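## Task

Find the round red tin, which sits on a shelf in one of the storage bays, and move it onto the desk as the only thing carried there. Every other object must stay on its own shelf, table or counter. The robot must not tip over or finish leaning. The tin has to rest on the desk without the robot supporting it. At the end, open the gripper and move the robot away from it.

## Robot and tools

Robot: a Hello Robot Stretch 3 with a single arm. It has a two-wheeled base 0.33 m long and 0.34 m wide, a lift that slides up a mast, and a telescoping arm that reaches out to the robot's RIGHT side. The base cannot move sideways. To move the gripper forward or back, drive the base. Turns on the spot pivot about the point midway between the drive wheels, which is 0.05 m behind the front edge. With the arm retracted and the wrist folded, a turn sweeps a circle of radius 0.28 m. An unfolded, level gripper reaches outside that circle.

Frames: the base frame has its origin on the floor between the drive wheels, with x forward, y to the left and z up. hand_pose is reported in the base frame, at the point where the closed fingertips meet. With all wrist joints at zero, that frame's x points up, its y points back along the arm toward the mast, and its z points to the robot's rear. The odometry frame is the base frame where the scene started. Heading is positive to the left and runs from -3.142 to 3.142. Odometry counts wheel turns, so slipping shows up as travel.

execute_actions: the argument "actions" is a list holding one action, or an empty list, which just reports state and images. An action may contain "base", "joints", "contact_limits" or a combination. The motions in one action start together. "base" takes exactly one key. {"translate_m": d} is an offset in metres along the robot's heading, measured from the base position in the latest report; forward is positive, range -1 to 1. {"rotate_rad": d} is an offset turn in radians, with left (counter-clockwise from above) positive, range -3.2 to 3.2. "joints" is a single object of absolute targets keyed by name:
- lift_m 0 to 1.1: arm height on the mast.
- arm_m 0 to 0.52: extension.
- wrist_yaw_rad -1.345 to 4.42: 0 points along the arm, positive swings toward the front, 3.0 folds over the base.
- wrist_pitch_rad -1.57 to 0.451: 0 is level, negative tips the fingertips down.
- wrist_roll_rad -2.911 to 2.911: at 0 the fingers lie side by side and level.
- gripper_m -0.089 to 0.179: larger is wider. The real fingertip gap is 0.007 m less when nearly shut and 0.025 m less when wide open, and it is zero below 0.007.
- head_pan_rad -3.953 to 1.73: 0 looks forward, positive turns left, -1.57 looks along the arm.
- head_tilt_rad -1.53 to 0.419: negative looks down.
A joint or the base that is left out of an action may keep pushing toward its earlier target. "contact_limits" accepts only arm_m, an effort percentage from 1 to 100; the arm stops when its effort reaches that level. Low values are gentler, but a value that is too low stops the arm at once. "cameras" may list head_camera, nav_camera, wrist_camera or "all"; leaving it out or giving null returns all of them, and [] returns none. An unknown key or an out-of-range value rejects the whole call, and nothing moves. A single action lasts at most 15 s.

wait: {"seconds": 0 to 10}. It issues no new commands and returns state and images. zoom_image: {"camera", "region": [x0, y0, x1, y1]} in pixels of the latest full image, at most 504x504. finished_scene: {"scene": n} ends the scene permanently and reports whether the task succeeded.

Result lines: joint_positions; base_status and joint_status, each reading done, off_target, contact_stop, time_out or torque_fault; on_its_own, which covers what the call did not command ("held at" is a target, not a position); motor_effort in percent, positive toward higher values, with the peak in brackets (these readings carry offsets and noise); contact_limits, giving the limit in force, the default and the maximum; base_odometry, turned_by_wheels, turned_by_imu; base_tilt in degrees, positive when leaning forward or right, with an error of up to about 4 degrees. lidar_m gives 12 distances from the base origin, one for each 30-degree sector, counting counter-clockwise from straight ahead (4th is left, 7th is behind, 10th is right), in a plane 0.17 m above the floor; "-" means nothing was seen. wrist_depth_mm and head_depth_mm are 7x7 grids of median depth in mm. The head grid follows the sideways head image. A stop in one call cancels the later calls in the same reply.

Stops: after a push, the arm or the lift stops with contact_stop and goes slack until it is next commanded. A slack lift may sink under load or keep pressing. The base, wrist and head never stop on contact. If a wrist servo is pushed too hard for too long, it shuts off for 10 s (torque_fault).

Gripper: to grasp, command a value below the object's width; lower values squeeze harder. To release, command at least 0.02 above the value at which the fingers touched the object. Neither the reading nor a done status proves that the object is held, so check the cameras.

Safety: fold or unfold the wrist only with lift_m between 0.32 and 0.95, wrist_pitch_rad at -0.4 and roll near 0. Once folded, the lift may go down to 0.25. If wrist_yaw_rad is below -0.4, keep pitch at -0.5 or lower. The base moves fast only when stowed (lift_m below 0.30, arm_m below 0.03, wrist_yaw_rad above 2.54); otherwise it is limited to 0.10 m/s. Pushing with the gripper above about 0.45 m, pushing again after a contact_stop, driving while gripping something fixed, or catching on furniture can tip the robot. If base_tilt shows a lean, reverse the last move in small steps, pull the gripper free, and lower lift_m to about 0.2. Avoid drops, slams and hard pushes, and do not let anything fall.

The robot keeps holding the last command while the next reply is being written. Cameras: head_camera and nav_camera are on the pan/tilt head, and wrist_camera is on the gripper. Calibration is given as OpenCV K, D and T_world_to_cam in the base frame, with small errors.

Each tool is called after "Call:" by a JSON object that holds its "name" and its "arguments".

## Session

Call:
{"name": "execute_actions", "arguments": {"actions": []}}

Scene clock: 0.00 s.
base_odometry: x=+0.000 y=+0.000 heading=+0.000 (m, m, rad; odometry frame)
turned_by_wheels: +0.000 (rad since the last result)
turned_by_imu: +0.000 (rad since the last result)
base_tilt: forward=+0.1 right=+0.0 (deg)
lidar_m: 0.97 1.00 1.01 1.23 2.10 1.18 2.09 3.40 1.30 0.86 0.76 0.78
head_depth_mm: 783 794 809 818 832 845 857 / 867 879 891 909 927 941 957 / 964 982 1001 1014 1029 1045 1067 / 1118 1141 1166 1186 1185 1206 1209 / 1120 1114 1121 1119 1124 1126 1123 / 1030 1032 1034 1031 1036 1038 1035 / 953 954 959 957 958 960 963
base_status: not commanded
joint_positions: lift_m=+0.461 arm_m=-0.001 wrist_yaw_rad=+2.833 wrist_pitch_rad=-0.377 wrist_roll_rad=-0.017 gripper_m=+0.037 head_pan_rad=-0.010 head_tilt_rad=-0.006
joint_status: not commanded
motor_effort: left_wheel=+0 right_wheel=+0 lift_m=+41 arm_m=+0 wrist_yaw_rad=+1 wrist_pitch_rad=+6 wrist_roll_rad=+1 gripper_m=+0 head_pan_rad=-1 head_tilt_rad=+2 (%)
hand_pose: x=+0.0483 y=+0.0744 z=+0.4833 quat_wxyz=(+0.238, +0.701, +0.027, +0.672) (m; base frame)
wrist_depth_mm: - - - - 958 846 717 / - - - - - 878 775 / - - - - - 936 796 / - - - - - - 838 / 817 869 868 904 927 937 896 / 711 - 728 738 771 784 806 / 587 597 618 632 634 667 672
pictures: head_camera (sideways: a quarter turn clockwise sets it upright), nav_camera (sideways: a quarter turn counterclockwise sets it upright), wrist_camera
Images, in order (width x height): head_camera 896x504, nav_camera 672x504, wrist_camera 644x364.

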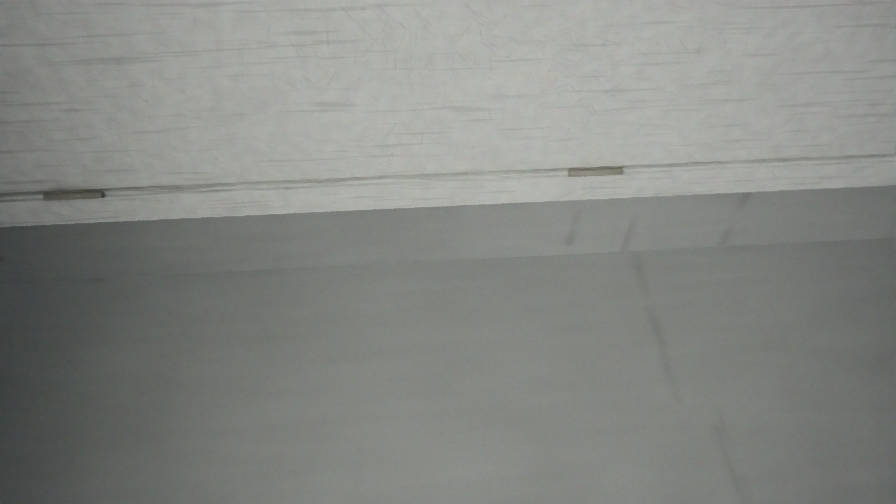

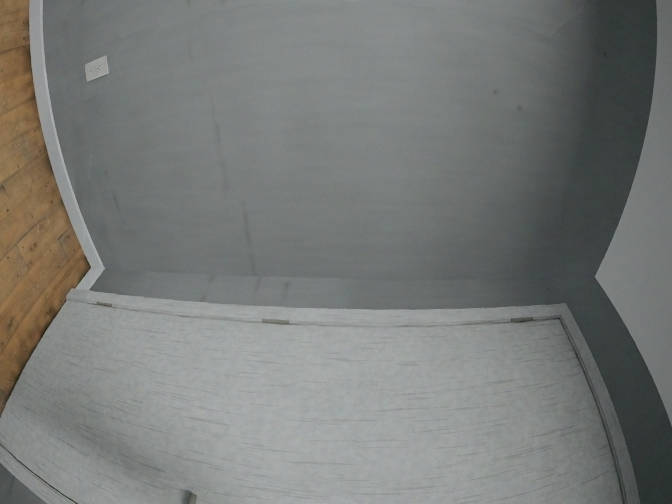

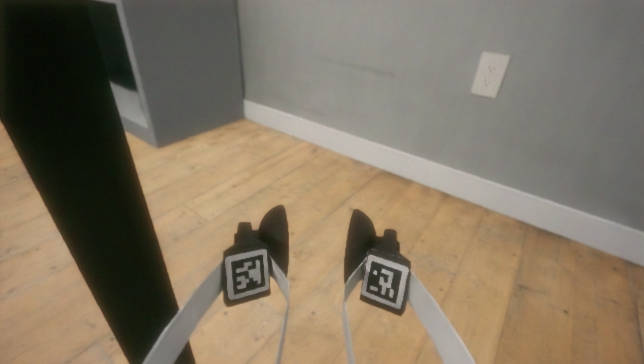

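Call:
{"name": "execute_actions", "arguments": {"actions": [{"joints":{"head_pan_rad":1.6,"head_tilt_rad":-0.5,"lift_m":0.28}}], "cameras": ["nav_camera"]}}

Call:
{"name": "execute_actions", "arguments": {"actions": [{"joints":{"head_pan_rad":-3.1}}], "cameras": ["nav_camera"]}}

Scene clock: 7.17 s.
base_odometry: x=+0.000 y=+0.000 heading=+0.000 (m, m, rad; odometry frame)
turned_by_wheels: +0.000 (rad since the last result)
turned_by_imu: +0.001 (rad since the last result)
base_tilt: forward=+0.0 right=+0.0 (deg)
lidar_m: 0.98 1.00 1.01 1.23 2.10 1.18 2.08 3.41 1.31 0.86 0.76 0.78
head_depth_mm: 950 1020 1106 1191 1310 1394 1222 / 1043 1128 1230 1352 1490 1466 1231 / 1155 1260 1386 1550 1684 1481 1232 / 1160 1273 1401 1563 1737 1489 1231 / 1080 1170 1284 1421 1579 1491 1241 / 1007 1093 1233 1592 1823 1484 1272 / 1665 1786 1938 2132 1897 1552 -
base_status: not commanded
joint_positions: lift_m=+0.280 arm_m=-0.001 wrist_yaw_rad=+2.833 wrist_pitch_rad=-0.378 wrist_roll_rad=-0.017 gripper_m=+0.037 head_pan_rad=+1.593 head_tilt_rad=-0.494
joint_status: all done
motor_effort: left_wheel=+0(0) right_wheel=+0(0) lift_m=+36(38) arm_m=+0(1) wrist_yaw_rad=+0(0) wrist_pitch_rad=+6(6) wrist_roll_rad=+1(1) gripper_m=+0(0) head_pan_rad=+3(50) head_tilt_rad=-3(33) (%)
hand_pose: x=+0.0483 y=+0.0743 z=+0.3019 quat_wxyz=(+0.238, +0.701, +0.027, +0.672) (m; base frame)
wrist_depth_mm: - - - - 988 822 739 / - - - - - 881 768 / - - - - - 893 802 / - 743 772 771 816 825 813 / 574 604 620 618 649 667 672 / 486 - - 509 520 544 552 / 444 - - 444 444 459 467
pictures: nav_camera (sideways: a quarter turn counterclockwise sets it upright)
camera_calibration (this result's frames):
nav_camera: T_world_to_cam=[[-0.0383688, 0.508312, 0.860318, -1.08117], [0.998454, 0.0541551, 0.0125323, 0.0295492], [-0.0402203, 0.859469, -0.509604, 0.618528], [0, 0, 0, 1]] pos_world=[-0.0461094, 0.0163678, 1.24499]
Images, in order (width x height): nav_camera 672x504.

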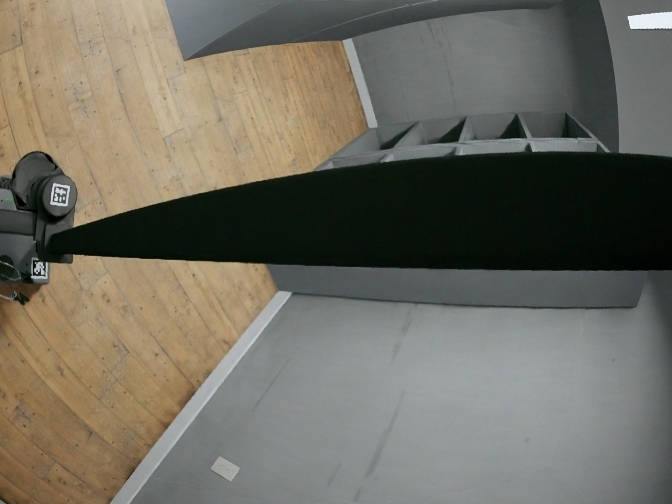

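Scene clock: 9.70 s.
base_odometry: x=+0.000 y=+0.000 heading=+0.000 (m, m, rad; odometry frame)
turned_by_wheels: +0.000 (rad since the last result)
turned_by_imu: +0.000 (rad since the last result)
base_tilt: forward=+0.1 right=+0.0 (deg)
lidar_m: 0.97 1.00 1.01 1.23 2.10 1.18 2.09 3.40 1.30 0.86 0.76 0.78
head_depth_mm: 1105 1168 1265 1379 1500 1473 1229 / 2136 2368 2670 2345 1733 1475 1237 / 1970 2185 2437 2487 1864 1485 1233 / 1822 1998 2208 2381 1859 1488 1233 / 1769 1960 2206 2389 1888 1493 1246 / 3235 3627 3741 2534 1878 1494 1244 / 3170 3398 3619 2570 1908 1504 1250
base_status: not commanded
joint_positions: lift_m=+0.280 arm_m=-0.001 wrist_yaw_rad=+2.833 wrist_pitch_rad=-0.378 wrist_roll_rad=-0.017 gripper_m=+0.037 head_pan_rad=-3.093 head_tilt_rad=-0.494
joint_status: all done
motor_effort: left_wheel=+0(0) right_wheel=+0(0) lift_m=+37(37) arm_m=-1(0) wrist_yaw_rad=+0(0) wrist_pitch_rad=+6(6) wrist_roll_rad=+1(1) gripper_m=+0(0) head_pan_rad=-3(51) head_tilt_rad=-3(3) (%)
hand_pose: x=+0.0483 y=+0.0743 z=+0.3019 quat_wxyz=(+0.238, +0.701, +0.027, +0.672) (m; base frame)
wrist_depth_mm: - - - - 986 838 742 / - - - - - 876 755 / - 987 - - - 942 798 / - 748 764 782 805 840 823 / 581 606 610 624 657 658 679 / 484 - - 510 533 532 542 / 441 - - 445 454 454 463
pictures: nav_camera (sideways: a quarter turn counterclockwise sets it upright)
camera_calibration (this result's frames):
nav_camera: T_world_to_cam=[[-0.507357, -0.051996, 0.860166, -1.07811], [-0.0809093, 0.996643, 0.0125227, 0.0361458], [-0.857929, -0.063242, -0.509861, 0.62385], [0, 0, 0, 1]] pos_world=[-0.00884509, -0.0526286, 1.24498]
Images, in order (width x height): nav_camera 672x504.

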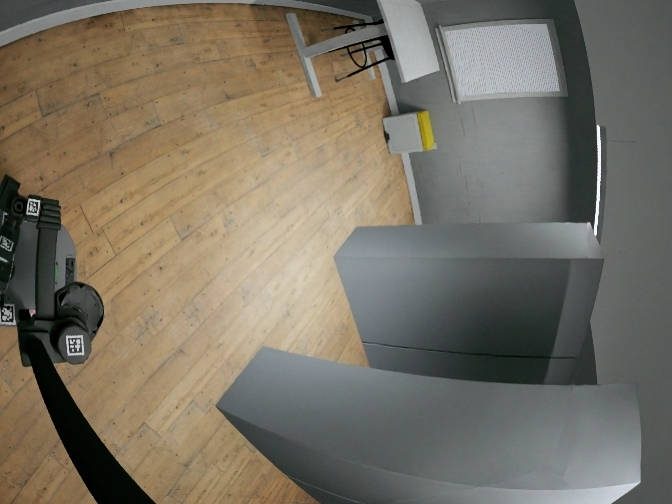

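Call:
{"name": "execute_actions", "arguments": {"actions": [{"base":{"rotate_rad":-2.9},"joints":{"head_pan_rad":0,"head_tilt_rad":-0.5}}], "cameras": []}}

Call:
{"name": "execute_actions", "arguments": {"actions": [{"base":{"translate_m":1.0},"joints":{"head_pan_rad":-1.5}}], "cameras": ["nav_camera","head_camera"]}}

Scene clock: 19.20 s.
base_odometry: x=+0.000 y=+0.000 heading=-2.900 (m, m, rad; odometry frame)
turned_by_wheels: -2.900 (rad since the last result)
turned_by_imu: -2.847 (rad since the last result)
base_tilt: forward=+0.1 right=+0.0 (deg)
lidar_m: 2.08 2.14 1.01 0.80 0.76 0.83 1.01 1.00 1.07 1.23 1.18 1.20
head_depth_mm: 1864 2080 2349 2486 1832 1466 1225 / 1766 1950 2199 2367 1837 1477 1233 / 1744 1922 2113 2287 1868 1480 1227 / 3326 3589 3375 2501 1873 1486 1235 / 3294 3614 3702 2526 1879 1487 1241 / 3149 3391 3320 2514 1874 1498 1244 / 3045 3329 3400 2537 1895 1496 1243
base_status: done
joint_positions: lift_m=+0.280 arm_m=-0.001 wrist_yaw_rad=+2.833 wrist_pitch_rad=-0.378 wrist_roll_rad=-0.017 gripper_m=+0.037 head_pan_rad=-0.007 head_tilt_rad=-0.494
joint_status: all done
motor_effort: left_wheel=+4(18) right_wheel=-3(8) lift_m=+36(36) arm_m=-1(1) wrist_yaw_rad=+0(0) wrist_pitch_rad=+6(6) wrist_roll_rad=+1(1) gripper_m=-1(0) head_pan_rad=+4(51) head_tilt_rad=-3(2) (%)
hand_pose: x=+0.0483 y=+0.0743 z=+0.3019 quat_wxyz=(+0.238, +0.701, +0.027, +0.672) (m; base frame)
wrist_depth_mm: - 700 829 - - - - / - 742 892 - - - - / - 802 904 - - - - / - 764 760 794 832 845 854 / 581 598 611 613 646 644 677 / 487 - - 516 524 545 565 / 443 - - 447 448 451 458
pictures: none
No camera images: the call's "cameras" was empty. Leave "cameras" out to get every camera's image.

Scene clock: 24.20 s.
base_odometry: x=-0.971 y=-0.240 heading=-2.900 (m, m, rad; odometry frame)
turned_by_wheels: +0.000 (rad since the last result)
turned_by_imu: +0.008 (rad since the last result)
base_tilt: forward=+0.0 right=+0.0 (deg)
lidar_m: 1.17 1.73 1.41 1.19 1.19 1.28 1.91 1.91 1.62 0.73 0.73 1.11
head_depth_mm: 705 2013 2240 2222 1840 1467 1225 / 660 729 815 920 1084 1365 1225 / 635 697 775 873 995 1167 1232 / 611 668 741 827 939 1083 1209 / 590 642 706 787 888 1025 1181 / 568 619 692 1310 1709 1498 1243 / 1227 1409 2375 2559 1884 1503 1251
base_status: done
joint_positions: lift_m=+0.280 arm_m=-0.001 wrist_yaw_rad=+2.833 wrist_pitch_rad=-0.378 wrist_roll_rad=-0.017 gripper_m=+0.037 head_pan_rad=-1.493 head_tilt_rad=-0.495
joint_status: all done
motor_effort: left_wheel=+3(18) right_wheel=-3(7) lift_m=+36(37) arm_m=-1(1) wrist_yaw_rad=+0(0) wrist_pitch_rad=+6(6) wrist_roll_rad=+1(1) gripper_m=+0(1) head_pan_rad=-3(52) head_tilt_rad=-2(3) (%)
hand_pose: x=+0.0483 y=+0.0743 z=+0.3019 quat_wxyz=(+0.238, +0.701, +0.027, +0.672) (m; base frame)
wrist_depth_mm: - - - - - - - / - - - - - - - / - 974 - - - - - / - 734 771 793 799 866 869 / 572 598 604 614 650 653 673 / 485 - - 512 540 533 553 / 441 - - 442 444 449 461
pictures: head_camera (sideways: a quarter turn clockwise sets it upright), nav_camera (sideways: a quarter turn counterclockwise sets it upright)
camera_calibration (this result's frames):
head_camera: T_world_to_cam=[[0.0123238, 0.523264, -0.852082, 1.13182], [0.999699, 0.0116156, 0.021592, -0.0360347], [0.0211958, -0.852092, -0.522963, 0.641127], [0, 0, 0, 1]] pos_world=[0.00848637, -0.045525, 1.30047]
nav_camera: T_world_to_cam=[[0.0668208, -0.506511, 0.85964, -1.08093], [-0.993862, -0.109917, 0.0124895, 0.0417581], [0.088163, -0.855199, -0.510747, 0.619232], [0, 0, 0, 1]] pos_world=[0.0591371, -0.0133473, 1.24496]
Images, in order (width x height): head_camera 896x504, nav_camera 672x504.

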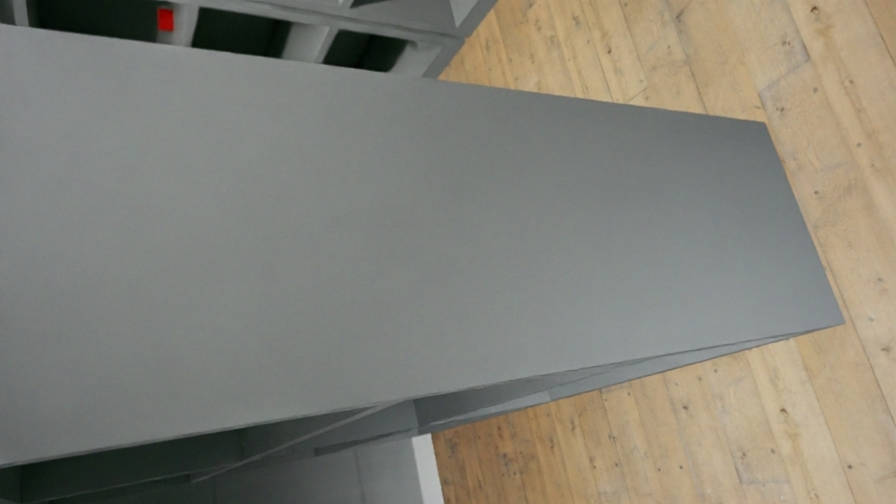

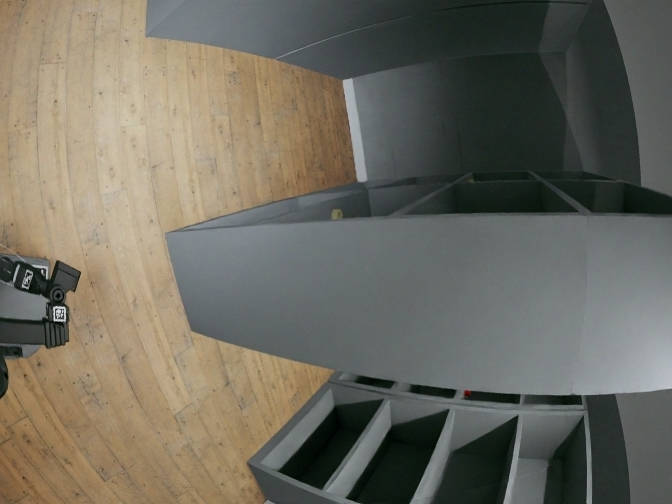

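Call:
{"name": "execute_actions", "arguments": {"actions": [{"base":{"translate_m":-0.55},"joints":{"head_pan_rad":-1.7,"head_tilt_rad":-0.3}}], "cameras": ["nav_camera","head_camera"]}}

Scene clock: 38.00 s.
base_odometry: x=-0.437 y=-0.108 heading=-2.900 (m, m, rad; odometry frame)
turned_by_wheels: +0.000 (rad since the last result)
turned_by_imu: -0.002 (rad since the last result)
base_tilt: forward=+0.1 right=+0.0 (deg)
lidar_m: 1.64 1.80 1.23 0.98 0.97 1.01 1.42 1.41 1.33 2.04 0.93 1.01
head_depth_mm: 1133 1215 1318 1433 1566 1669 1384 / 1655 1222 1284 1371 1480 1589 1385 / 1844 1959 2024 2145 2051 1731 1391 / 1797 1906 2005 2114 2229 1766 1398 / 1763 2132 2682 2872 2318 1780 1413 / 2436 2570 2709 2856 2422 1786 1410 / 2335 2439 2599 2722 2460 1804 1428
base_status: done
joint_positions: lift_m=+0.280 arm_m=-0.001 wrist_yaw_rad=+2.833 wrist_pitch_rad=-0.378 wrist_roll_rad=-0.017 gripper_m=+0.037 head_pan_rad=-1.693 head_tilt_rad=-0.310
joint_status: all done
motor_effort: left_wheel=+4(10) right_wheel=-3(10) lift_m=+36(36) arm_m=-1(0) wrist_yaw_rad=+0(0) wrist_pitch_rad=+6(6) wrist_roll_rad=+1(1) gripper_m=+0(0) head_pan_rad=-3(25) head_tilt_rad=+5(19) (%)
hand_pose: x=+0.0483 y=+0.0743 z=+0.3019 quat_wxyz=(+0.238, +0.701, +0.027, +0.672) (m; base frame)
wrist_depth_mm: - 864 994 - - - - / - 927 - - - - - / - 961 - - - - - / - 759 783 780 813 846 849 / 584 604 614 616 655 657 672 / 484 - - 516 529 540 539 / 436 - - 444 443 456 462
pictures: head_camera (sideways: a quarter turn clockwise sets it upright), nav_camera (sideways: a quarter turn counterclockwise sets it upright)
camera_calibration (this result's frames):
head_camera: T_world_to_cam=[[0.0959522, 0.346038, -0.933301, 1.23727], [0.982663, -0.182367, 0.0334111, -0.0513247], [-0.158642, -0.920326, -0.357537, 0.426963], [0, 0, 0, 1]] pos_world=[-0.000549357, -0.0445559, 1.30911]
nav_camera: T_world_to_cam=[[-0.0149093, -0.344159, 0.938793, -1.1837], [-0.995523, 0.092755, 0.0181935, 0.0343386], [-0.0933392, -0.934319, -0.344001, 0.403357], [0, 0, 0, 1]] pos_world=[0.0541857, -0.0337009, 1.24938]
Images, in order (width x height): head_camera 896x504, nav_camera 672x504.

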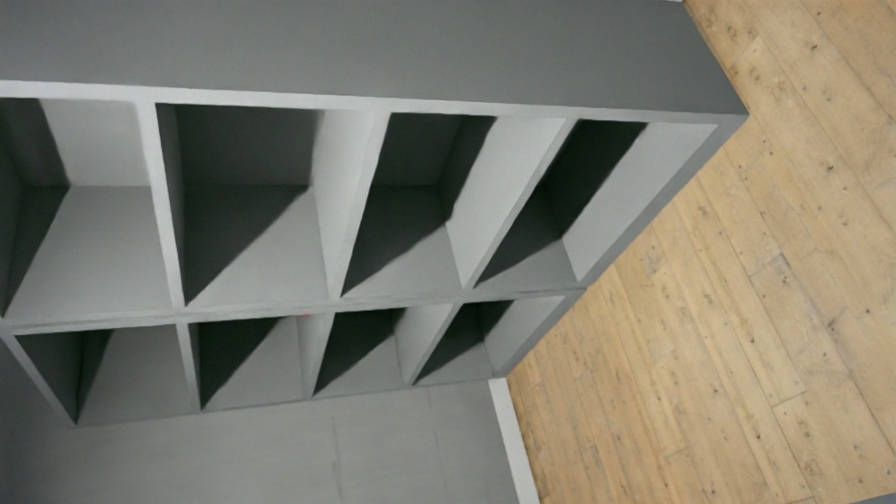

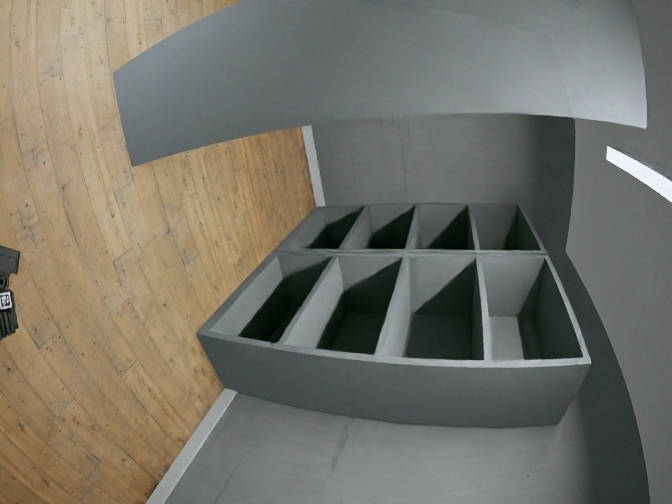

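Call:
{"name": "execute_actions", "arguments": {"actions": [{"base":{"translate_m":-0.38}}], "cameras": []}}

Call:
{"name": "execute_actions", "arguments": {"actions": [{"base":{"rotate_rad":-1.17},"joints":{"head_pan_rad":-0.6,"head_tilt_rad":-0.5}}], "cameras": []}}

Call:
{"name": "execute_actions", "arguments": {"actions": [{"base":{"translate_m":0.9}}], "cameras": ["nav_camera","head_camera"]}}

Scene clock: 63.07 s.
base_odometry: x=-0.068 y=-0.017 heading=-2.899 (m, m, rad; odometry frame)
turned_by_wheels: +0.000 (rad since the last result)
turned_by_imu: -0.001 (rad since the last result)
base_tilt: forward=+0.1 right=+0.0 (deg)
lidar_m: 2.02 2.11 1.05 0.83 0.82 0.86 1.08 1.06 1.15 1.23 1.13 1.17
head_depth_mm: 1127 1186 1246 1317 1398 1483 1375 / 1209 1286 1378 1468 1576 1650 1383 / 1139 1219 1298 1393 1497 1620 1403 / 1065 1131 1204 1293 1401 1537 1408 / 1785 1894 1826 2095 2053 1738 1407 / 1733 1822 1900 2062 2213 1794 1423 / 1724 2498 2675 2852 2430 1807 1416
base_status: done
joint_positions: lift_m=+0.280 arm_m=-0.001 wrist_yaw_rad=+2.833 wrist_pitch_rad=-0.378 wrist_roll_rad=-0.017 gripper_m=+0.037 head_pan_rad=-1.693 head_tilt_rad=-0.310
joint_status: not commanded
motor_effort: left_wheel=+4(10) right_wheel=-3(10) lift_m=+36(36) arm_m=-1(0) wrist_yaw_rad=+0(1) wrist_pitch_rad=+6(6) wrist_roll_rad=+1(1) gripper_m=+0(0) head_pan_rad=-4(4) head_tilt_rad=+5(5) (%)
hand_pose: x=+0.0483 y=+0.0743 z=+0.3019 quat_wxyz=(+0.238, +0.701, +0.027, +0.672) (m; base frame)
wrist_depth_mm: - 737 834 - - - - / - 775 939 - - - - / - 864 933 - - - - / - 756 758 782 807 837 849 / 575 611 615 631 655 648 664 / 487 - - 509 532 538 545 / 441 - - 444 445 456 465
pictures: none
No camera images: the call's "cameras" was empty. Leave "cameras" out to get every camera's image.

Scene clock: 65.07 s.
base_odometry: x=-0.068 y=-0.017 heading=+2.214 (m, m, rad; odometry frame)
turned_by_wheels: -1.170 (rad since the last result)
turned_by_imu: -1.148 (rad since the last result)
base_tilt: forward=+0.1 right=+0.0 (deg)
lidar_m: 1.27 1.13 2.01 2.11 1.17 0.85 0.79 0.83 1.10 1.06 1.10 1.24
head_depth_mm: 1034 1112 1202 1298 1425 1448 1225 / 1139 1235 1347 1469 1621 1473 1228 / 1188 1302 1450 1621 1758 1484 1234 / 1103 1205 1335 1480 1667 1494 1244 / 1027 1117 1239 1424 1693 1489 1242 / 1726 1811 2013 2152 1891 1496 1247 / 1644 1757 1956 2332 1896 1507 1250
base_status: done
joint_positions: lift_m=+0.280 arm_m=-0.001 wrist_yaw_rad=+2.833 wrist_pitch_rad=-0.378 wrist_roll_rad=-0.017 gripper_m=+0.037 head_pan_rad=-0.607 head_tilt_rad=-0.494
joint_status: all done
motor_effort: left_wheel=+4(16) right_wheel=-3(10) lift_m=+37(37) arm_m=-1(1) wrist_yaw_rad=+1(1) wrist_pitch_rad=+6(6) wrist_roll_rad=+1(1) gripper_m=+0(0) head_pan_rad=+4(50) head_tilt_rad=-3(22) (%)
hand_pose: x=+0.0483 y=+0.0742 z=+0.3019 quat_wxyz=(+0.238, +0.701, +0.027, +0.672) (m; base frame)
wrist_depth_mm: - - - - - - 938 / - - - - - - 959 / - 992 - - - - 965 / - 739 772 804 812 827 865 / 583 600 616 616 646 651 676 / 484 - - 517 533 531 549 / 439 - - 449 443 464 462
pictures: none
No camera images: the call's "cameras" was empty. Leave "cameras" out to get every camera's image.

Scene clock: 69.83 s.
base_odometry: x=-0.608 y=+0.704 heading=+2.214 (m, m, rad; odometry frame)
turned_by_wheels: +0.000 (rad since the last result)
turned_by_imu: +0.007 (rad since the last result)
base_tilt: forward=+0.1 right=+0.0 (deg)
lidar_m: 1.23 0.46 0.37 0.73 2.43 1.78 1.69 1.50 1.10 0.70 0.62 1.22
head_depth_mm: 1030 1104 896 1274 1093 926 1151 / 1135 1225 905 1400 1092 1346 1180 / 1155 1277 993 1478 1188 1392 1234 / 1067 1172 1193 1394 1595 1453 1230 / 1001 1104 1218 1367 1706 1491 1235 / 1733 1782 2019 2182 1890 1495 1249 / 1675 1787 1984 2157 1895 1502 1240
base_status: done
joint_positions: lift_m=+0.280 arm_m=-0.001 wrist_yaw_rad=+2.833 wrist_pitch_rad=-0.378 wrist_roll_rad=-0.017 gripper_m=+0.037 head_pan_rad=-0.607 head_tilt_rad=-0.495
joint_status: not commanded
motor_effort: left_wheel=+3(18) right_wheel=-3(6) lift_m=+37(37) arm_m=-1(1) wrist_yaw_rad=+0(0) wrist_pitch_rad=+6(6) wrist_roll_rad=+1(1) gripper_m=+2(0) head_pan_rad=+5(4) head_tilt_rad=-3(3) (%)
hand_pose: x=+0.0483 y=+0.0742 z=+0.3019 quat_wxyz=(+0.238, +0.701, +0.027, +0.672) (m; base frame)
wrist_depth_mm: - - - 549 382 416 457 / - - - 582 416 458 519 / - 970 - 634 461 518 580 / - 749 774 666 527 595 694 / 572 600 620 617 586 639 662 / 492 - - 518 529 543 554 / 440 - - 447 442 450 459
pictures: head_camera (sideways: a quarter turn clockwise sets it upright), nav_camera (sideways: a quarter turn counterclockwise sets it upright)
camera_calibration (this result's frames):
head_camera: T_world_to_cam=[[-0.397199, 0.340432, -0.852255, 1.13455], [0.623472, 0.781547, 0.0216141, -0.0337685], [0.673436, -0.522772, -0.522679, 0.636779], [0, 0, 0, 1]] pos_world=[0.042866, -0.0269542, 1.30049]
nav_camera: T_world_to_cam=[[0.434295, -0.26854, 0.85981, -1.08339], [-0.543661, -0.839212, 0.0125002, 0.0389978], [0.718206, -0.472874, -0.51046, 0.615016], [0, 0, 0, 1]] pos_world=[0.0500068, 0.0326181, 1.24497]
Images, in order (width x height): head_camera 896x504, nav_camera 672x504.

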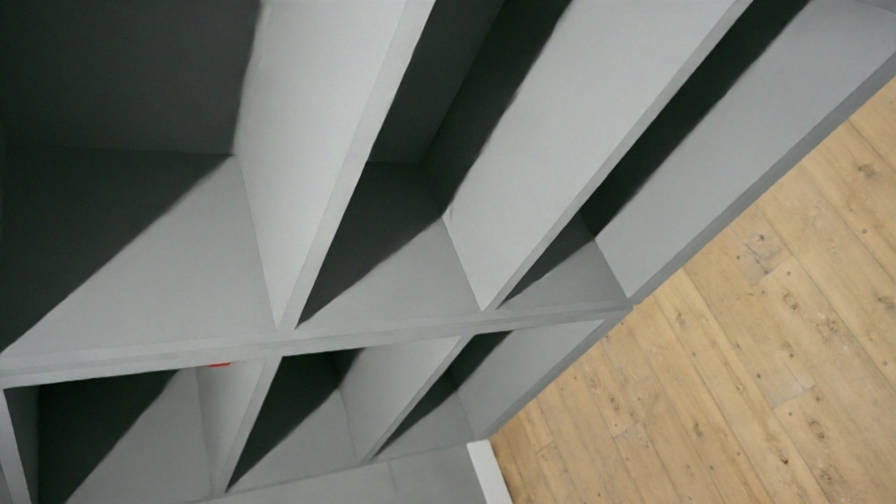

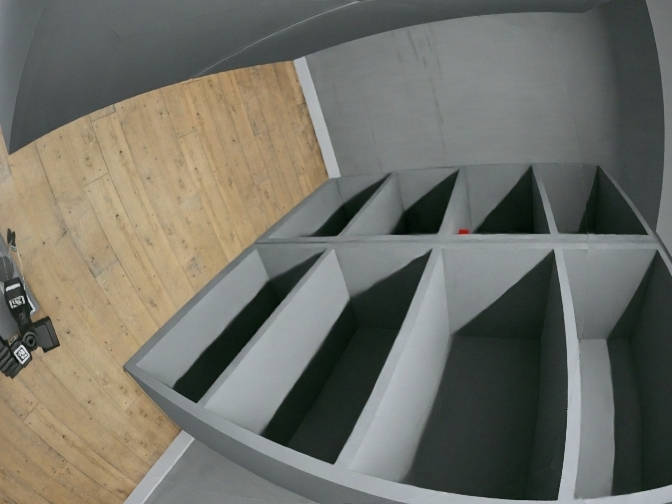

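Call:
{"name": "execute_actions", "arguments": {"actions": [{"base":{"translate_m":1.0},"joints":{"head_pan_rad":-1.3,"head_tilt_rad":-0.6}}]}}

Scene clock: 84.93 s.
base_odometry: x=-1.208 y=+1.504 heading=+2.214 (m, m, rad; odometry frame)
turned_by_wheels: +0.000 (rad since the last result)
turned_by_imu: +0.008 (rad since the last result)
base_tilt: forward=+0.0 right=+0.0 (deg)
lidar_m: 1.05 0.44 0.32 0.31 0.33 0.45 2.69 0.99 1.09 0.60 1.10 1.09
head_depth_mm: 823 897 698 1138 989 1199 1119 / 677 897 701 1169 990 1232 1148 / 492 541 609 728 864 1096 1154 / 504 912 654 1176 939 1242 1177 / 908 994 719 1249 1001 1308 1183 / 928 1010 765 1286 1039 1316 1176 / 954 1039 769 1292 1076 1321 1183
base_status: done
joint_positions: lift_m=+0.280 arm_m=-0.001 wrist_yaw_rad=+2.833 wrist_pitch_rad=-0.378 wrist_roll_rad=-0.017 gripper_m=+0.037 head_pan_rad=-1.293 head_tilt_rad=-0.593
joint_status: all done
motor_effort: left_wheel=+2(15) right_wheel=-2(5) lift_m=+36(36) arm_m=-1(1) wrist_yaw_rad=-1(0) wrist_pitch_rad=+6(6) wrist_roll_rad=+1(1) gripper_m=+0(1) head_pan_rad=-4(44) head_tilt_rad=-3(16) (%)
hand_pose: x=+0.0483 y=+0.0742 z=+0.3018 quat_wxyz=(+0.238, +0.701, +0.027, +0.672) (m; base frame)
wrist_depth_mm: - 292 313 349 365 405 443 / - 317 339 375 394 443 500 / - 349 377 412 453 500 569 / - 381 413 457 507 581 659 / 379 429 446 517 585 630 663 / 420 - - 523 533 529 551 / 430 - - 443 443 456 461
pictures: head_camera (sideways: a quarter turn clockwise sets it upright), nav_camera (sideways: a quarter turn counterclockwise sets it upright), wrist_camera
camera_calibration (this result's frames):
head_camera: T_world_to_cam=[[-0.11394, 0.592853, -0.79721, 1.06105], [0.97798, 0.208157, 0.0150221, -0.0273466], [0.174851, -0.777944, -0.603516, 0.744988], [0, 0, 0, 1]] pos_world=[0.0173787, -0.0437966, 1.2959]
nav_camera: T_world_to_cam=[[0.188399, -0.561477, 0.80576, -1.01142], [-0.951958, -0.306089, 0.00929025, 0.0456689], [0.241418, -0.7688, -0.592169, 0.72423], [0, 0, 0, 1]] pos_world=[0.0591833, 0.00287654, 1.24341]
wrist_camera: T_world_to_cam=[[0.947555, -0.311111, 0.0731333, -0.0524269], [-0.107578, -0.525974, -0.84367, 0.327046], [0.300941, 0.791556, -0.531858, 0.257781], [0, 0, 0, 1]] pos_world=[0.00728335, -0.0483412, 0.416856]
Images, in order (width x height): head_camera 896x504, nav_camera 672x504, wrist_camera 644x364.

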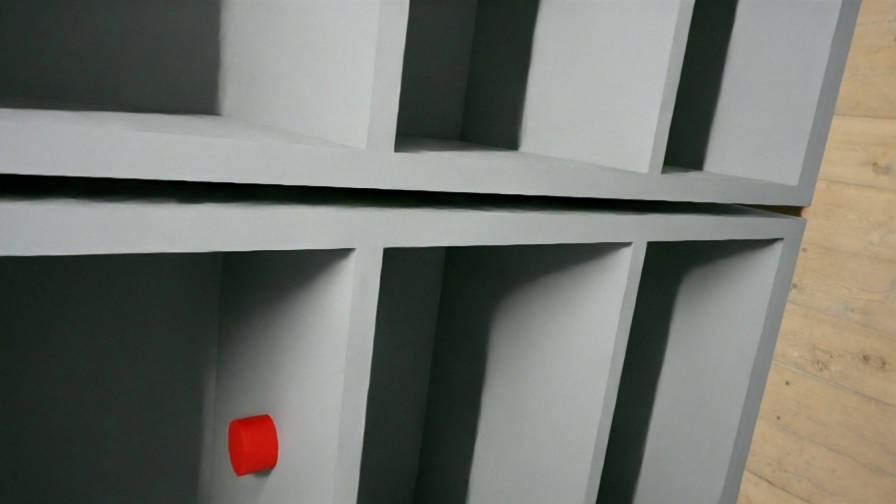

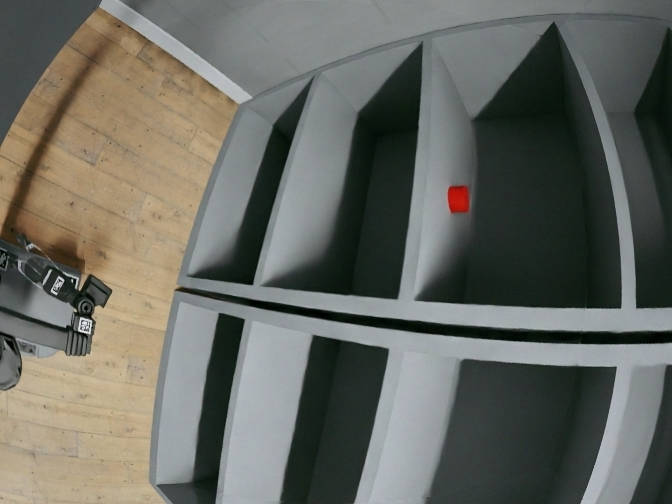

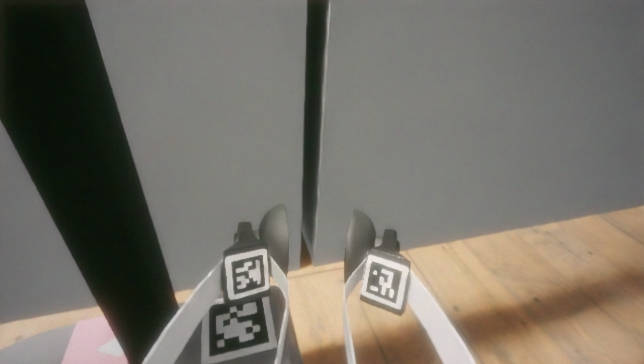

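Call:
{"name": "execute_actions", "arguments": {"actions": [{"base":{"translate_m":0.45},"joints":{"lift_m":0.9}}], "cameras": []}}

Call:
{"name": "execute_actions", "arguments": {"actions": [{"joints":{"wrist_yaw_rad":0,"wrist_pitch_rad":-0.4,"wrist_roll_rad":0}}], "cameras": []}}

Call:
{"name": "execute_actions", "arguments": {"actions": [{"joints":{"wrist_pitch_rad":0,"lift_m":0.93,"gripper_m":0.15,"head_pan_rad":-1.57}}]}}

Scene clock: 108.27 s.
base_odometry: x=-1.478 y=+1.864 heading=+2.214 (m, m, rad; odometry frame)
turned_by_wheels: +0.000 (rad since the last result)
turned_by_imu: +0.005 (rad since the last result)
base_tilt: forward=+0.0 right=+0.0 (deg)
lidar_m: 0.60 0.43 0.32 0.31 0.32 0.44 1.28 1.38 0.67 1.06 0.82 0.62
head_depth_mm: 829 901 697 1149 987 882 - / 848 928 704 1172 993 887 - / 867 950 708 1200 991 921 - / 892 975 711 1224 1000 1309 1150 / 914 996 759 1258 1031 1310 1179 / 933 1008 764 1172 1043 1287 1182 / 841 876 773 959 1017 1135 1144
base_status: done
joint_positions: lift_m=+0.900 arm_m=-0.001 wrist_yaw_rad=+2.833 wrist_pitch_rad=-0.379 wrist_roll_rad=-0.017 gripper_m=+0.037 head_pan_rad=-1.293 head_tilt_rad=-0.593
joint_status: all done
motor_effort: left_wheel=+2(15) right_wheel=-1(6) lift_m=+46(48) arm_m=-1(1) wrist_yaw_rad=+0(0) wrist_pitch_rad=+6(6) wrist_roll_rad=+1(1) gripper_m=+1(1) head_pan_rad=-3(5) head_tilt_rad=-3(3) (%)
hand_pose: x=+0.0483 y=+0.0742 z=+0.9215 quat_wxyz=(+0.238, +0.701, +0.027, +0.672) (m; base frame)
wrist_depth_mm: - 287 309 332 360 387 432 / - 312 335 358 393 431 477 / - 346 362 400 442 488 518 / - 379 398 446 493 563 532 / 369 417 440 498 585 648 541 / 419 - 489 568 675 723 564 / 463 499 577 659 793 762 559
pictures: none
No camera images: the call's "cameras" was empty. Leave "cameras" out to get every camera's image.

Scene clock: 110.67 s.
base_odometry: x=-1.478 y=+1.864 heading=+2.214 (m, m, rad; odometry frame)
turned_by_wheels: +0.000 (rad since the last result)
turned_by_imu: +0.000 (rad since the last result)
base_tilt: forward=+0.1 right=+0.0 (deg)
lidar_m: 0.60 0.43 0.32 0.31 0.32 0.44 1.28 1.37 0.68 1.06 0.82 0.62
head_depth_mm: 828 905 698 1143 1020 - - / 849 927 704 1167 1025 - - / 868 953 705 1198 996 1274 1156 / 886 980 714 1225 996 1313 1180 / 907 993 758 1260 1033 1310 1184 / 937 1005 764 1177 1042 1282 1182 / 840 874 775 960 1016 1132 1137
base_status: not commanded
joint_positions: lift_m=+0.900 arm_m=-0.001 wrist_yaw_rad=+0.002 wrist_pitch_rad=-0.414 wrist_roll_rad=-0.007 gripper_m=+0.037 head_pan_rad=-1.293 head_tilt_rad=-0.593
joint_status: all done
motor_effort: left_wheel=+2(2) right_wheel=-2(1) lift_m=+45(46) arm_m=-1(1) wrist_yaw_rad=-4(5) wrist_pitch_rad=+5(5) wrist_roll_rad=+3(4) gripper_m=+0(0) head_pan_rad=-3(4) head_tilt_rad=-3(3) (%)
hand_pose: x=-0.0210 y=-0.3691 z=+0.9135 quat_wxyz=(+0.695, +0.147, -0.689, -0.144) (m; base frame)
wrist_depth_mm: 334 335 335 332 337 332 323 / 658 839 826 825 777 458 354 / 658 916 906 895 868 469 388 / 662 829 874 896 839 472 450 / 661 684 720 718 724 503 745 / 627 630 629 628 618 581 640 / 715 964 992 - 934 - -
pictures: none
No camera images: the call's "cameras" was empty. Leave "cameras" out to get every camera's image.

Scene clock: 112.27 s.
base_odometry: x=-1.478 y=+1.864 heading=+2.214 (m, m, rad; odometry frame)
turned_by_wheels: +0.000 (rad since the last result)
turned_by_imu: +0.000 (rad since the last result)
base_tilt: forward=+0.0 right=-0.1 (deg)
lidar_m: 0.60 0.43 0.32 0.31 0.32 0.44 1.28 1.38 0.67 1.06 0.82 0.62
head_depth_mm: 791 803 696 837 846 - - / 865 948 703 1129 1019 - - / 861 947 709 1210 - - - / 861 943 713 1201 1018 1268 1169 / 860 944 717 1189 1003 1277 1163 / 858 940 721 1195 1007 1286 1164 / 856 940 727 1200 1011 1286 1169
base_status: not commanded
joint_positions: lift_m=+0.930 arm_m=-0.001 wrist_yaw_rad=+0.002 wrist_pitch_rad=-0.021 wrist_roll_rad=-0.007 gripper_m=+0.150 head_pan_rad=-1.563 head_tilt_rad=-0.593
joint_status: all done
motor_effort: left_wheel=+2(2) right_wheel=-2(2) lift_m=+46(47) arm_m=-1(1) wrist_yaw_rad=-2(3) wrist_pitch_rad=+9(8) wrist_roll_rad=+3(3) gripper_m=+1(97) head_pan_rad=-4(27) head_tilt_rad=-3(3) (%)
hand_pose: x=-0.0209 y=-0.3999 z=+1.0390 quat_wxyz=(+0.710, +0.009, -0.704, -0.007) (m; base frame)
wrist_depth_mm: 634 783 777 781 779 495 343 / 668 785 803 816 795 485 356 / 658 818 837 838 832 473 362 / 453 471 497 538 566 450 377 / 656 390 883 385 387 391 386 / 660 927 952 918 912 - 415 / 707 809 803 844 793 489 838
pictures: head_camera (sideways: a quarter turn clockwise sets it upright), nav_camera (sideways: a quarter turn counterclockwise sets it upright), wrist_camera
camera_calibration (this result's frames):
head_camera: T_world_to_cam=[[0.0482135, 0.601783, -0.797203, 1.06005], [0.998081, -0.0600647, 0.0150213, -0.0274683], [-0.0388442, -0.796398, -0.603524, 0.746303], [0, 0, 0, 1]] pos_world=[0.00529623, -0.0452184, 1.2959]
nav_camera: T_world_to_cam=[[0.0319147, -0.59139, 0.805754, -1.01046], [-0.999105, -0.04126, 0.00928989, 0.045957], [0.0277515, -0.805329, -0.592178, 0.725544], [0, 0, 0, 1]] pos_world=[0.0580294, -0.0113768, 1.24341]
wrist_camera: T_world_to_cam=[[-0.997976, 0.0318336, 0.0550565, -0.0730386], [-0.0473699, 0.205556, -0.977498, 1.12493], [-0.0424345, -0.978127, -0.203632, -0.00989156], [0, 0, 0, 1]] pos_world=[-0.0200226, -0.238586, 1.10162]
Images, in order (width x height): head_camera 896x504, nav_camera 672x504, wrist_camera 644x364.

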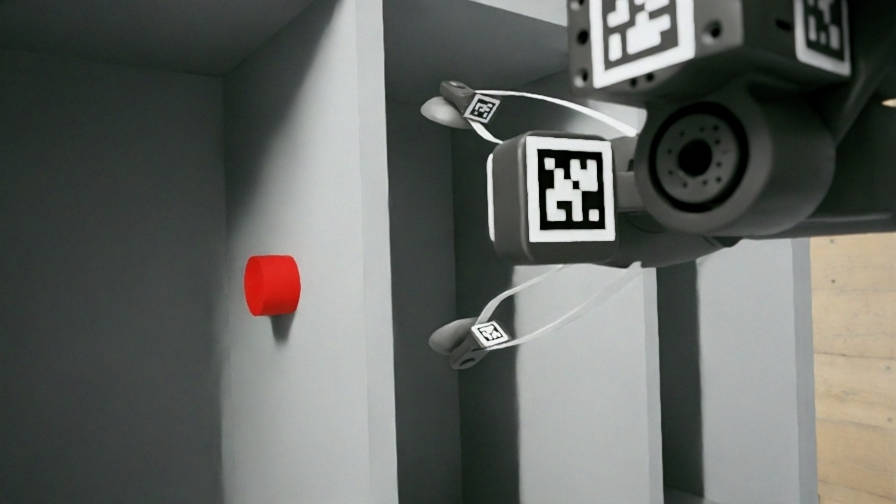

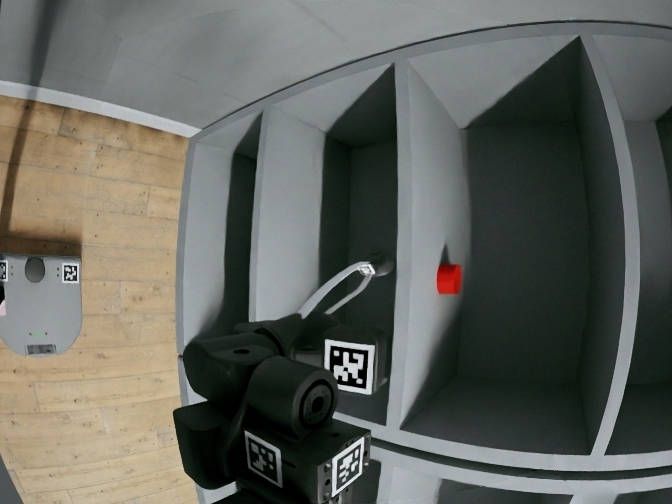

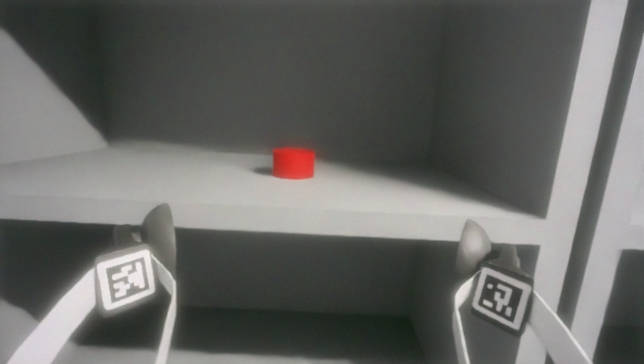

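Call:
{"name": "execute_actions", "arguments": {"actions": [{"base":{"translate_m":0.025},"joints":{"lift_m":0.905,"arm_m":0.3,"gripper_m":0.16},"contact_limits":{"arm_m":25}}], "cameras": ["wrist_camera","head_camera"]}}

Scene clock: 122.70 s.
base_odometry: x=-1.493 y=+1.884 heading=+2.214 (m, m, rad; odometry frame)
turned_by_wheels: +0.000 (rad since the last result)
turned_by_imu: +0.001 (rad since the last result)
base_tilt: forward=+0.1 right=+0.0 (deg)
lidar_m: 0.57 0.43 0.32 0.31 0.32 0.44 1.28 1.40 0.69 1.06 0.80 0.59
head_depth_mm: 840 872 737 - 957 1071 1150 / 865 948 790 1196 991 1239 1173 / 862 948 - 1178 990 1269 1174 / 861 942 739 1188 997 1274 1174 / 858 942 717 1198 1000 1278 1169 / 860 942 722 1194 1004 1284 1168 / 854 938 725 1197 1012 1273 1166
base_status: done
joint_positions: lift_m=+0.905 arm_m=+0.300 wrist_yaw_rad=+0.001 wrist_pitch_rad=-0.017 wrist_roll_rad=-0.007 gripper_m=+0.160 head_pan_rad=-1.563 head_tilt_rad=-0.593
joint_status: all done
motor_effort: left_wheel=+2(9) right_wheel=-1(4) lift_m=+36(38) arm_m=+4(2) wrist_yaw_rad=-1(2) wrist_pitch_rad=+6(9) wrist_roll_rad=+3(3) gripper_m=+1(57) head_pan_rad=-4(5) head_tilt_rad=-3(4) (%)
contact_limits: arm_m 25 (drawing in: default 24, maximum 39; extending or still: default 33, maximum 54)
hand_pose: x=-0.0213 y=-0.7004 z=+1.0155 quat_wxyz=(+0.710, +0.006, -0.704, -0.006) (m; base frame)
wrist_depth_mm: 485 503 488 493 479 478 356 / 503 514 503 496 502 490 350 / 519 518 520 527 510 515 348 / 361 377 349 255 455 450 349 / 217 241 230 239 247 270 271 / 163 150 162 166 171 - 180 / 118 122 125 128 130 127 136
pictures: head_camera (sideways: a quarter turn clockwise sets it upright), wrist_camera
camera_calibration (this result's frames):
head_camera: T_world_to_cam=[[0.0484162, 0.60182, -0.797163, 1.06], [0.998061, -0.0604026, 0.0150168, -0.0274622], [-0.0391133, -0.796344, -0.603577, 0.746374], [0, 0, 0, 1]] pos_world=[0.00528097, -0.0452177, 1.2959]
wrist_camera: T_world_to_cam=[[-0.997932, 0.0335679, 0.0548196, -0.0610981], [-0.0469997, 0.200761, -0.978512, 1.16149], [-0.0438522, -0.979065, -0.198769, -0.314296], [0, 0, 0, 1]] pos_world=[-0.0201648, -0.538847, 1.0774]
Images, in order (width x height): head_camera 896x504, wrist_camera 644x364.

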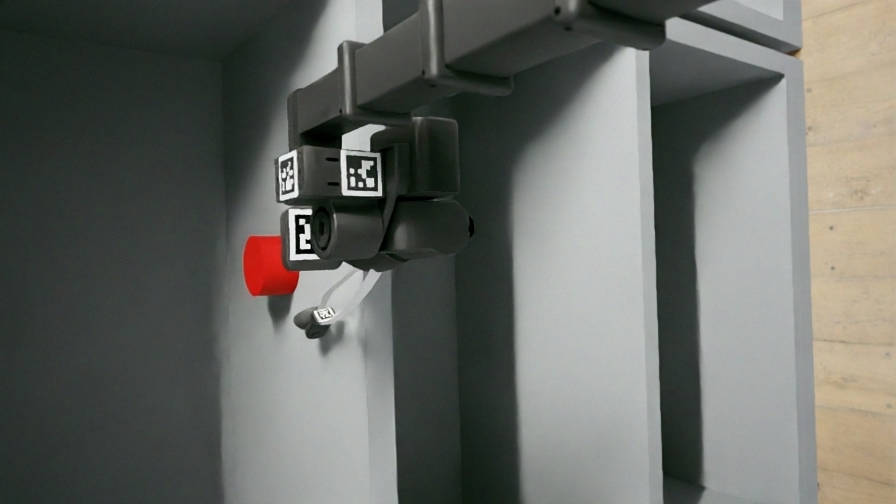

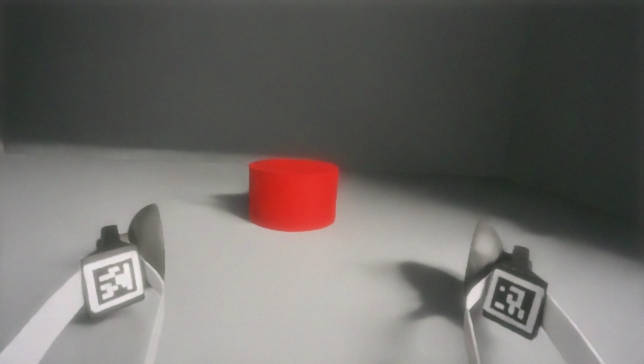

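Call:
{"name": "execute_actions", "arguments": {"actions": [{"base":{"translate_m":0.02},"joints":{"arm_m":0.42}}], "cameras": ["wrist_camera"]}}

Call:
{"name": "execute_actions", "arguments": {"actions": [{"joints":{"gripper_m":0.055}}], "cameras": ["wrist_camera"]}}

Call:
{"name": "execute_actions", "arguments": {"actions": [{"joints":{"lift_m":0.93}}], "cameras": ["wrist_camera"]}}

Scene clock: 132.23 s.
base_odometry: x=-1.505 y=+1.900 heading=+2.214 (m, m, rad; odometry frame)
turned_by_wheels: +0.000 (rad since the last result)
turned_by_imu: +0.003 (rad since the last result)
base_tilt: forward=-0.6 right=-1.0 (deg)
lidar_m: 0.56 0.42 0.31 0.30 0.32 0.44 1.28 1.42 0.70 1.07 0.77 0.57
head_depth_mm: 855 900 763 - - 1080 1173 / 882 968 - 1196 1002 1275 1180 / 882 964 - 1221 1013 1283 1178 / 877 963 701 1221 1012 1292 1185 / 879 980 746 1220 1018 1300 1180 / 875 973 756 1226 1026 1300 1181 / 872 973 765 1229 1033 1277 1179
base_status: done
joint_positions: lift_m=+0.906 arm_m=+0.420 wrist_yaw_rad=-0.001 wrist_pitch_rad=+0.043 wrist_roll_rad=-0.026 gripper_m=+0.160 head_pan_rad=-1.564 head_tilt_rad=-0.596
joint_status: all done
motor_effort: left_wheel=+1(21) right_wheel=-1(5) lift_m=+8(42) arm_m=+2(29) wrist_yaw_rad=+1(11) wrist_pitch_rad=-18(51) wrist_roll_rad=+10(13) gripper_m=+0(1) head_pan_rad=-4(4) head_tilt_rad=-2(3) (%)
hand_pose: x=-0.0217 y=-0.8219 z=+1.0318 quat_wxyz=(+0.716, -0.016, -0.698, +0.015) (m; base frame)
wrist_depth_mm: 405 402 398 400 402 402 372 / 408 411 412 409 411 406 363 / 417 418 413 418 418 417 361 / 428 427 425 427 423 424 361 / 338 383 363 385 405 427 356 / 236 218 165 147 252 - 272 / 160 172 151 139 184 180 195
pictures: wrist_camera
camera_calibration (this result's frames):
wrist_camera: T_world_to_cam=[[-0.996675, 0.0390337, 0.0715196, -0.0709928], [-0.0653196, 0.141905, -0.987723, 1.16249], [-0.0487035, -0.98911, -0.138884, -0.500117], [0, 0, 0, 1]] pos_world=[-0.0191809, -0.656863, 1.08384]
Images, in order (width x height): wrist_camera 644x364.

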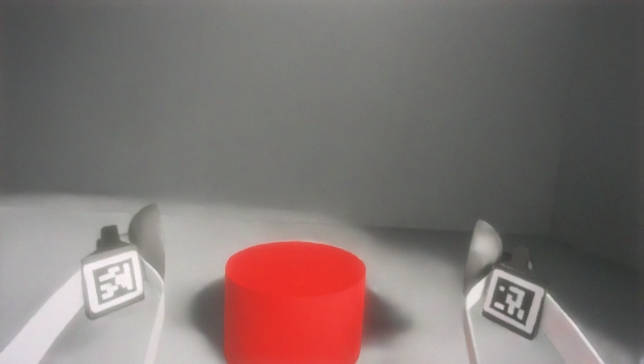

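Scene clock: 133.77 s.
base_odometry: x=-1.505 y=+1.900 heading=+2.214 (m, m, rad; odometry frame)
turned_by_wheels: +0.000 (rad since the last result)
turned_by_imu: +0.000 (rad since the last result)
base_tilt: forward=-0.5 right=-1.0 (deg)
lidar_m: 0.56 0.42 0.32 0.30 0.32 0.44 1.28 1.42 0.70 1.06 0.77 0.57
head_depth_mm: 859 899 760 - - 1082 1168 / 883 972 - 1196 1002 1280 1178 / 880 966 - 1215 1009 1276 1186 / 880 966 - 1213 1015 1289 1178 / 877 975 747 1214 1022 1299 1175 / 875 970 756 1222 1027 1304 1174 / 873 971 766 1225 1030 1267 1186
base_status: not commanded
joint_positions: lift_m=+0.906 arm_m=+0.420 wrist_yaw_rad=-0.001 wrist_pitch_rad=+0.046 wrist_roll_rad=-0.026 gripper_m=+0.056 head_pan_rad=-1.564 head_tilt_rad=-0.596
joint_status: all done
motor_effort: left_wheel=+1(1) right_wheel=-1(1) lift_m=+8(8) arm_m=+2(2) wrist_yaw_rad=+1(1) wrist_pitch_rad=-19(19) wrist_roll_rad=+10(10) gripper_m=-10(97) head_pan_rad=-2(4) head_tilt_rad=-2(1) (%)
hand_pose: x=-0.0216 y=-0.8219 z=+1.0325 quat_wxyz=(+0.716, -0.017, -0.698, +0.016) (m; base frame)
wrist_depth_mm: 407 408 399 402 402 402 370 / 409 416 412 413 403 409 366 / 425 421 418 418 421 420 363 / 430 434 428 427 422 428 361 / 340 353 406 393 430 429 356 / 223 231 161 147 198 266 274 / 169 174 166 142 181 191 195
pictures: wrist_camera
camera_calibration (this result's frames):
wrist_camera: T_world_to_cam=[[-0.996684, 0.0389949, 0.071412, -0.0709025], [-0.0653555, 0.139112, -0.988118, 1.16132], [-0.0484659, -0.989509, -0.136102, -0.503243], [0, 0, 0, 1]] pos_world=[-0.0191587, -0.656753, 1.0841]
Images, in order (width x height): wrist_camera 644x364.

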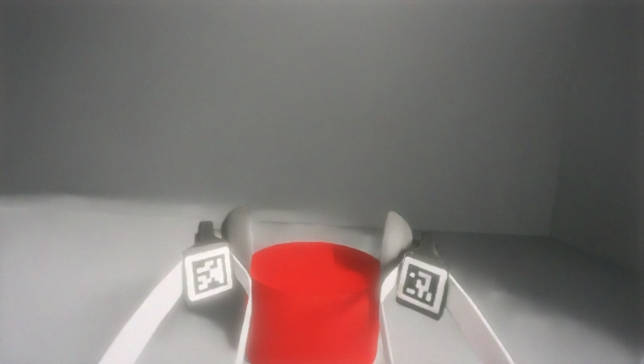

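Scene clock: 135.77 s.
base_odometry: x=-1.505 y=+1.900 heading=+2.214 (m, m, rad; odometry frame)
turned_by_wheels: +0.000 (rad since the last result)
turned_by_imu: -0.012 (rad since the last result)
base_tilt: forward=+0.1 right=+0.0 (deg)
lidar_m: 0.56 0.43 0.32 0.31 0.32 0.44 1.22 1.41 0.69 1.06 0.79 0.58
head_depth_mm: 843 889 776 - 929 1058 1165 / 865 954 - 1195 987 1266 1169 / 864 935 644 1213 991 1273 1170 / 861 944 656 1195 994 1272 1179 / 861 944 712 1195 1002 1278 1170 / 857 943 718 1196 1000 1281 1164 / 853 937 722 1196 1004 1247 1170
base_status: not commanded
joint_positions: lift_m=+0.930 arm_m=+0.420 wrist_yaw_rad=+0.001 wrist_pitch_rad=+0.025 wrist_roll_rad=-0.009 gripper_m=+0.056 head_pan_rad=-1.564 head_tilt_rad=-0.596
joint_status: all done
motor_effort: left_wheel=+2(9) right_wheel=-1(14) lift_m=+41(40) arm_m=+2(2) wrist_yaw_rad=+0(4) wrist_pitch_rad=-10(26) wrist_roll_rad=+4(10) gripper_m=-10(11) head_pan_rad=-4(3) head_tilt_rad=-2(2) (%)
hand_pose: x=-0.0213 y=-0.8216 z=+1.0510 quat_wxyz=(+0.710, -0.008, -0.704, +0.009) (m; base frame)
wrist_depth_mm: 377 373 375 377 380 375 367 / 380 387 389 382 391 387 361 / 395 402 397 399 402 398 356 / 407 408 405 411 408 412 356 / 321 331 377 357 411 395 341 / 220 227 161 148 194 253 262 / 169 173 165 142 183 188 192
pictures: wrist_camera
camera_calibration (this result's frames):
wrist_camera: T_world_to_cam=[[-0.997825, 0.0357861, 0.0553542, -0.0576929], [-0.0489498, 0.160106, -0.985885, 1.1948], [-0.0441435, -0.986451, -0.158006, -0.474793], [0, 0, 0, 1]] pos_world=[-0.0200412, -0.65759, 1.10611]
Images, in order (width x height): wrist_camera 644x364.

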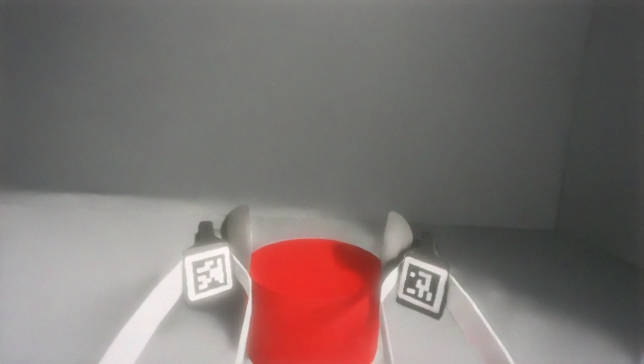

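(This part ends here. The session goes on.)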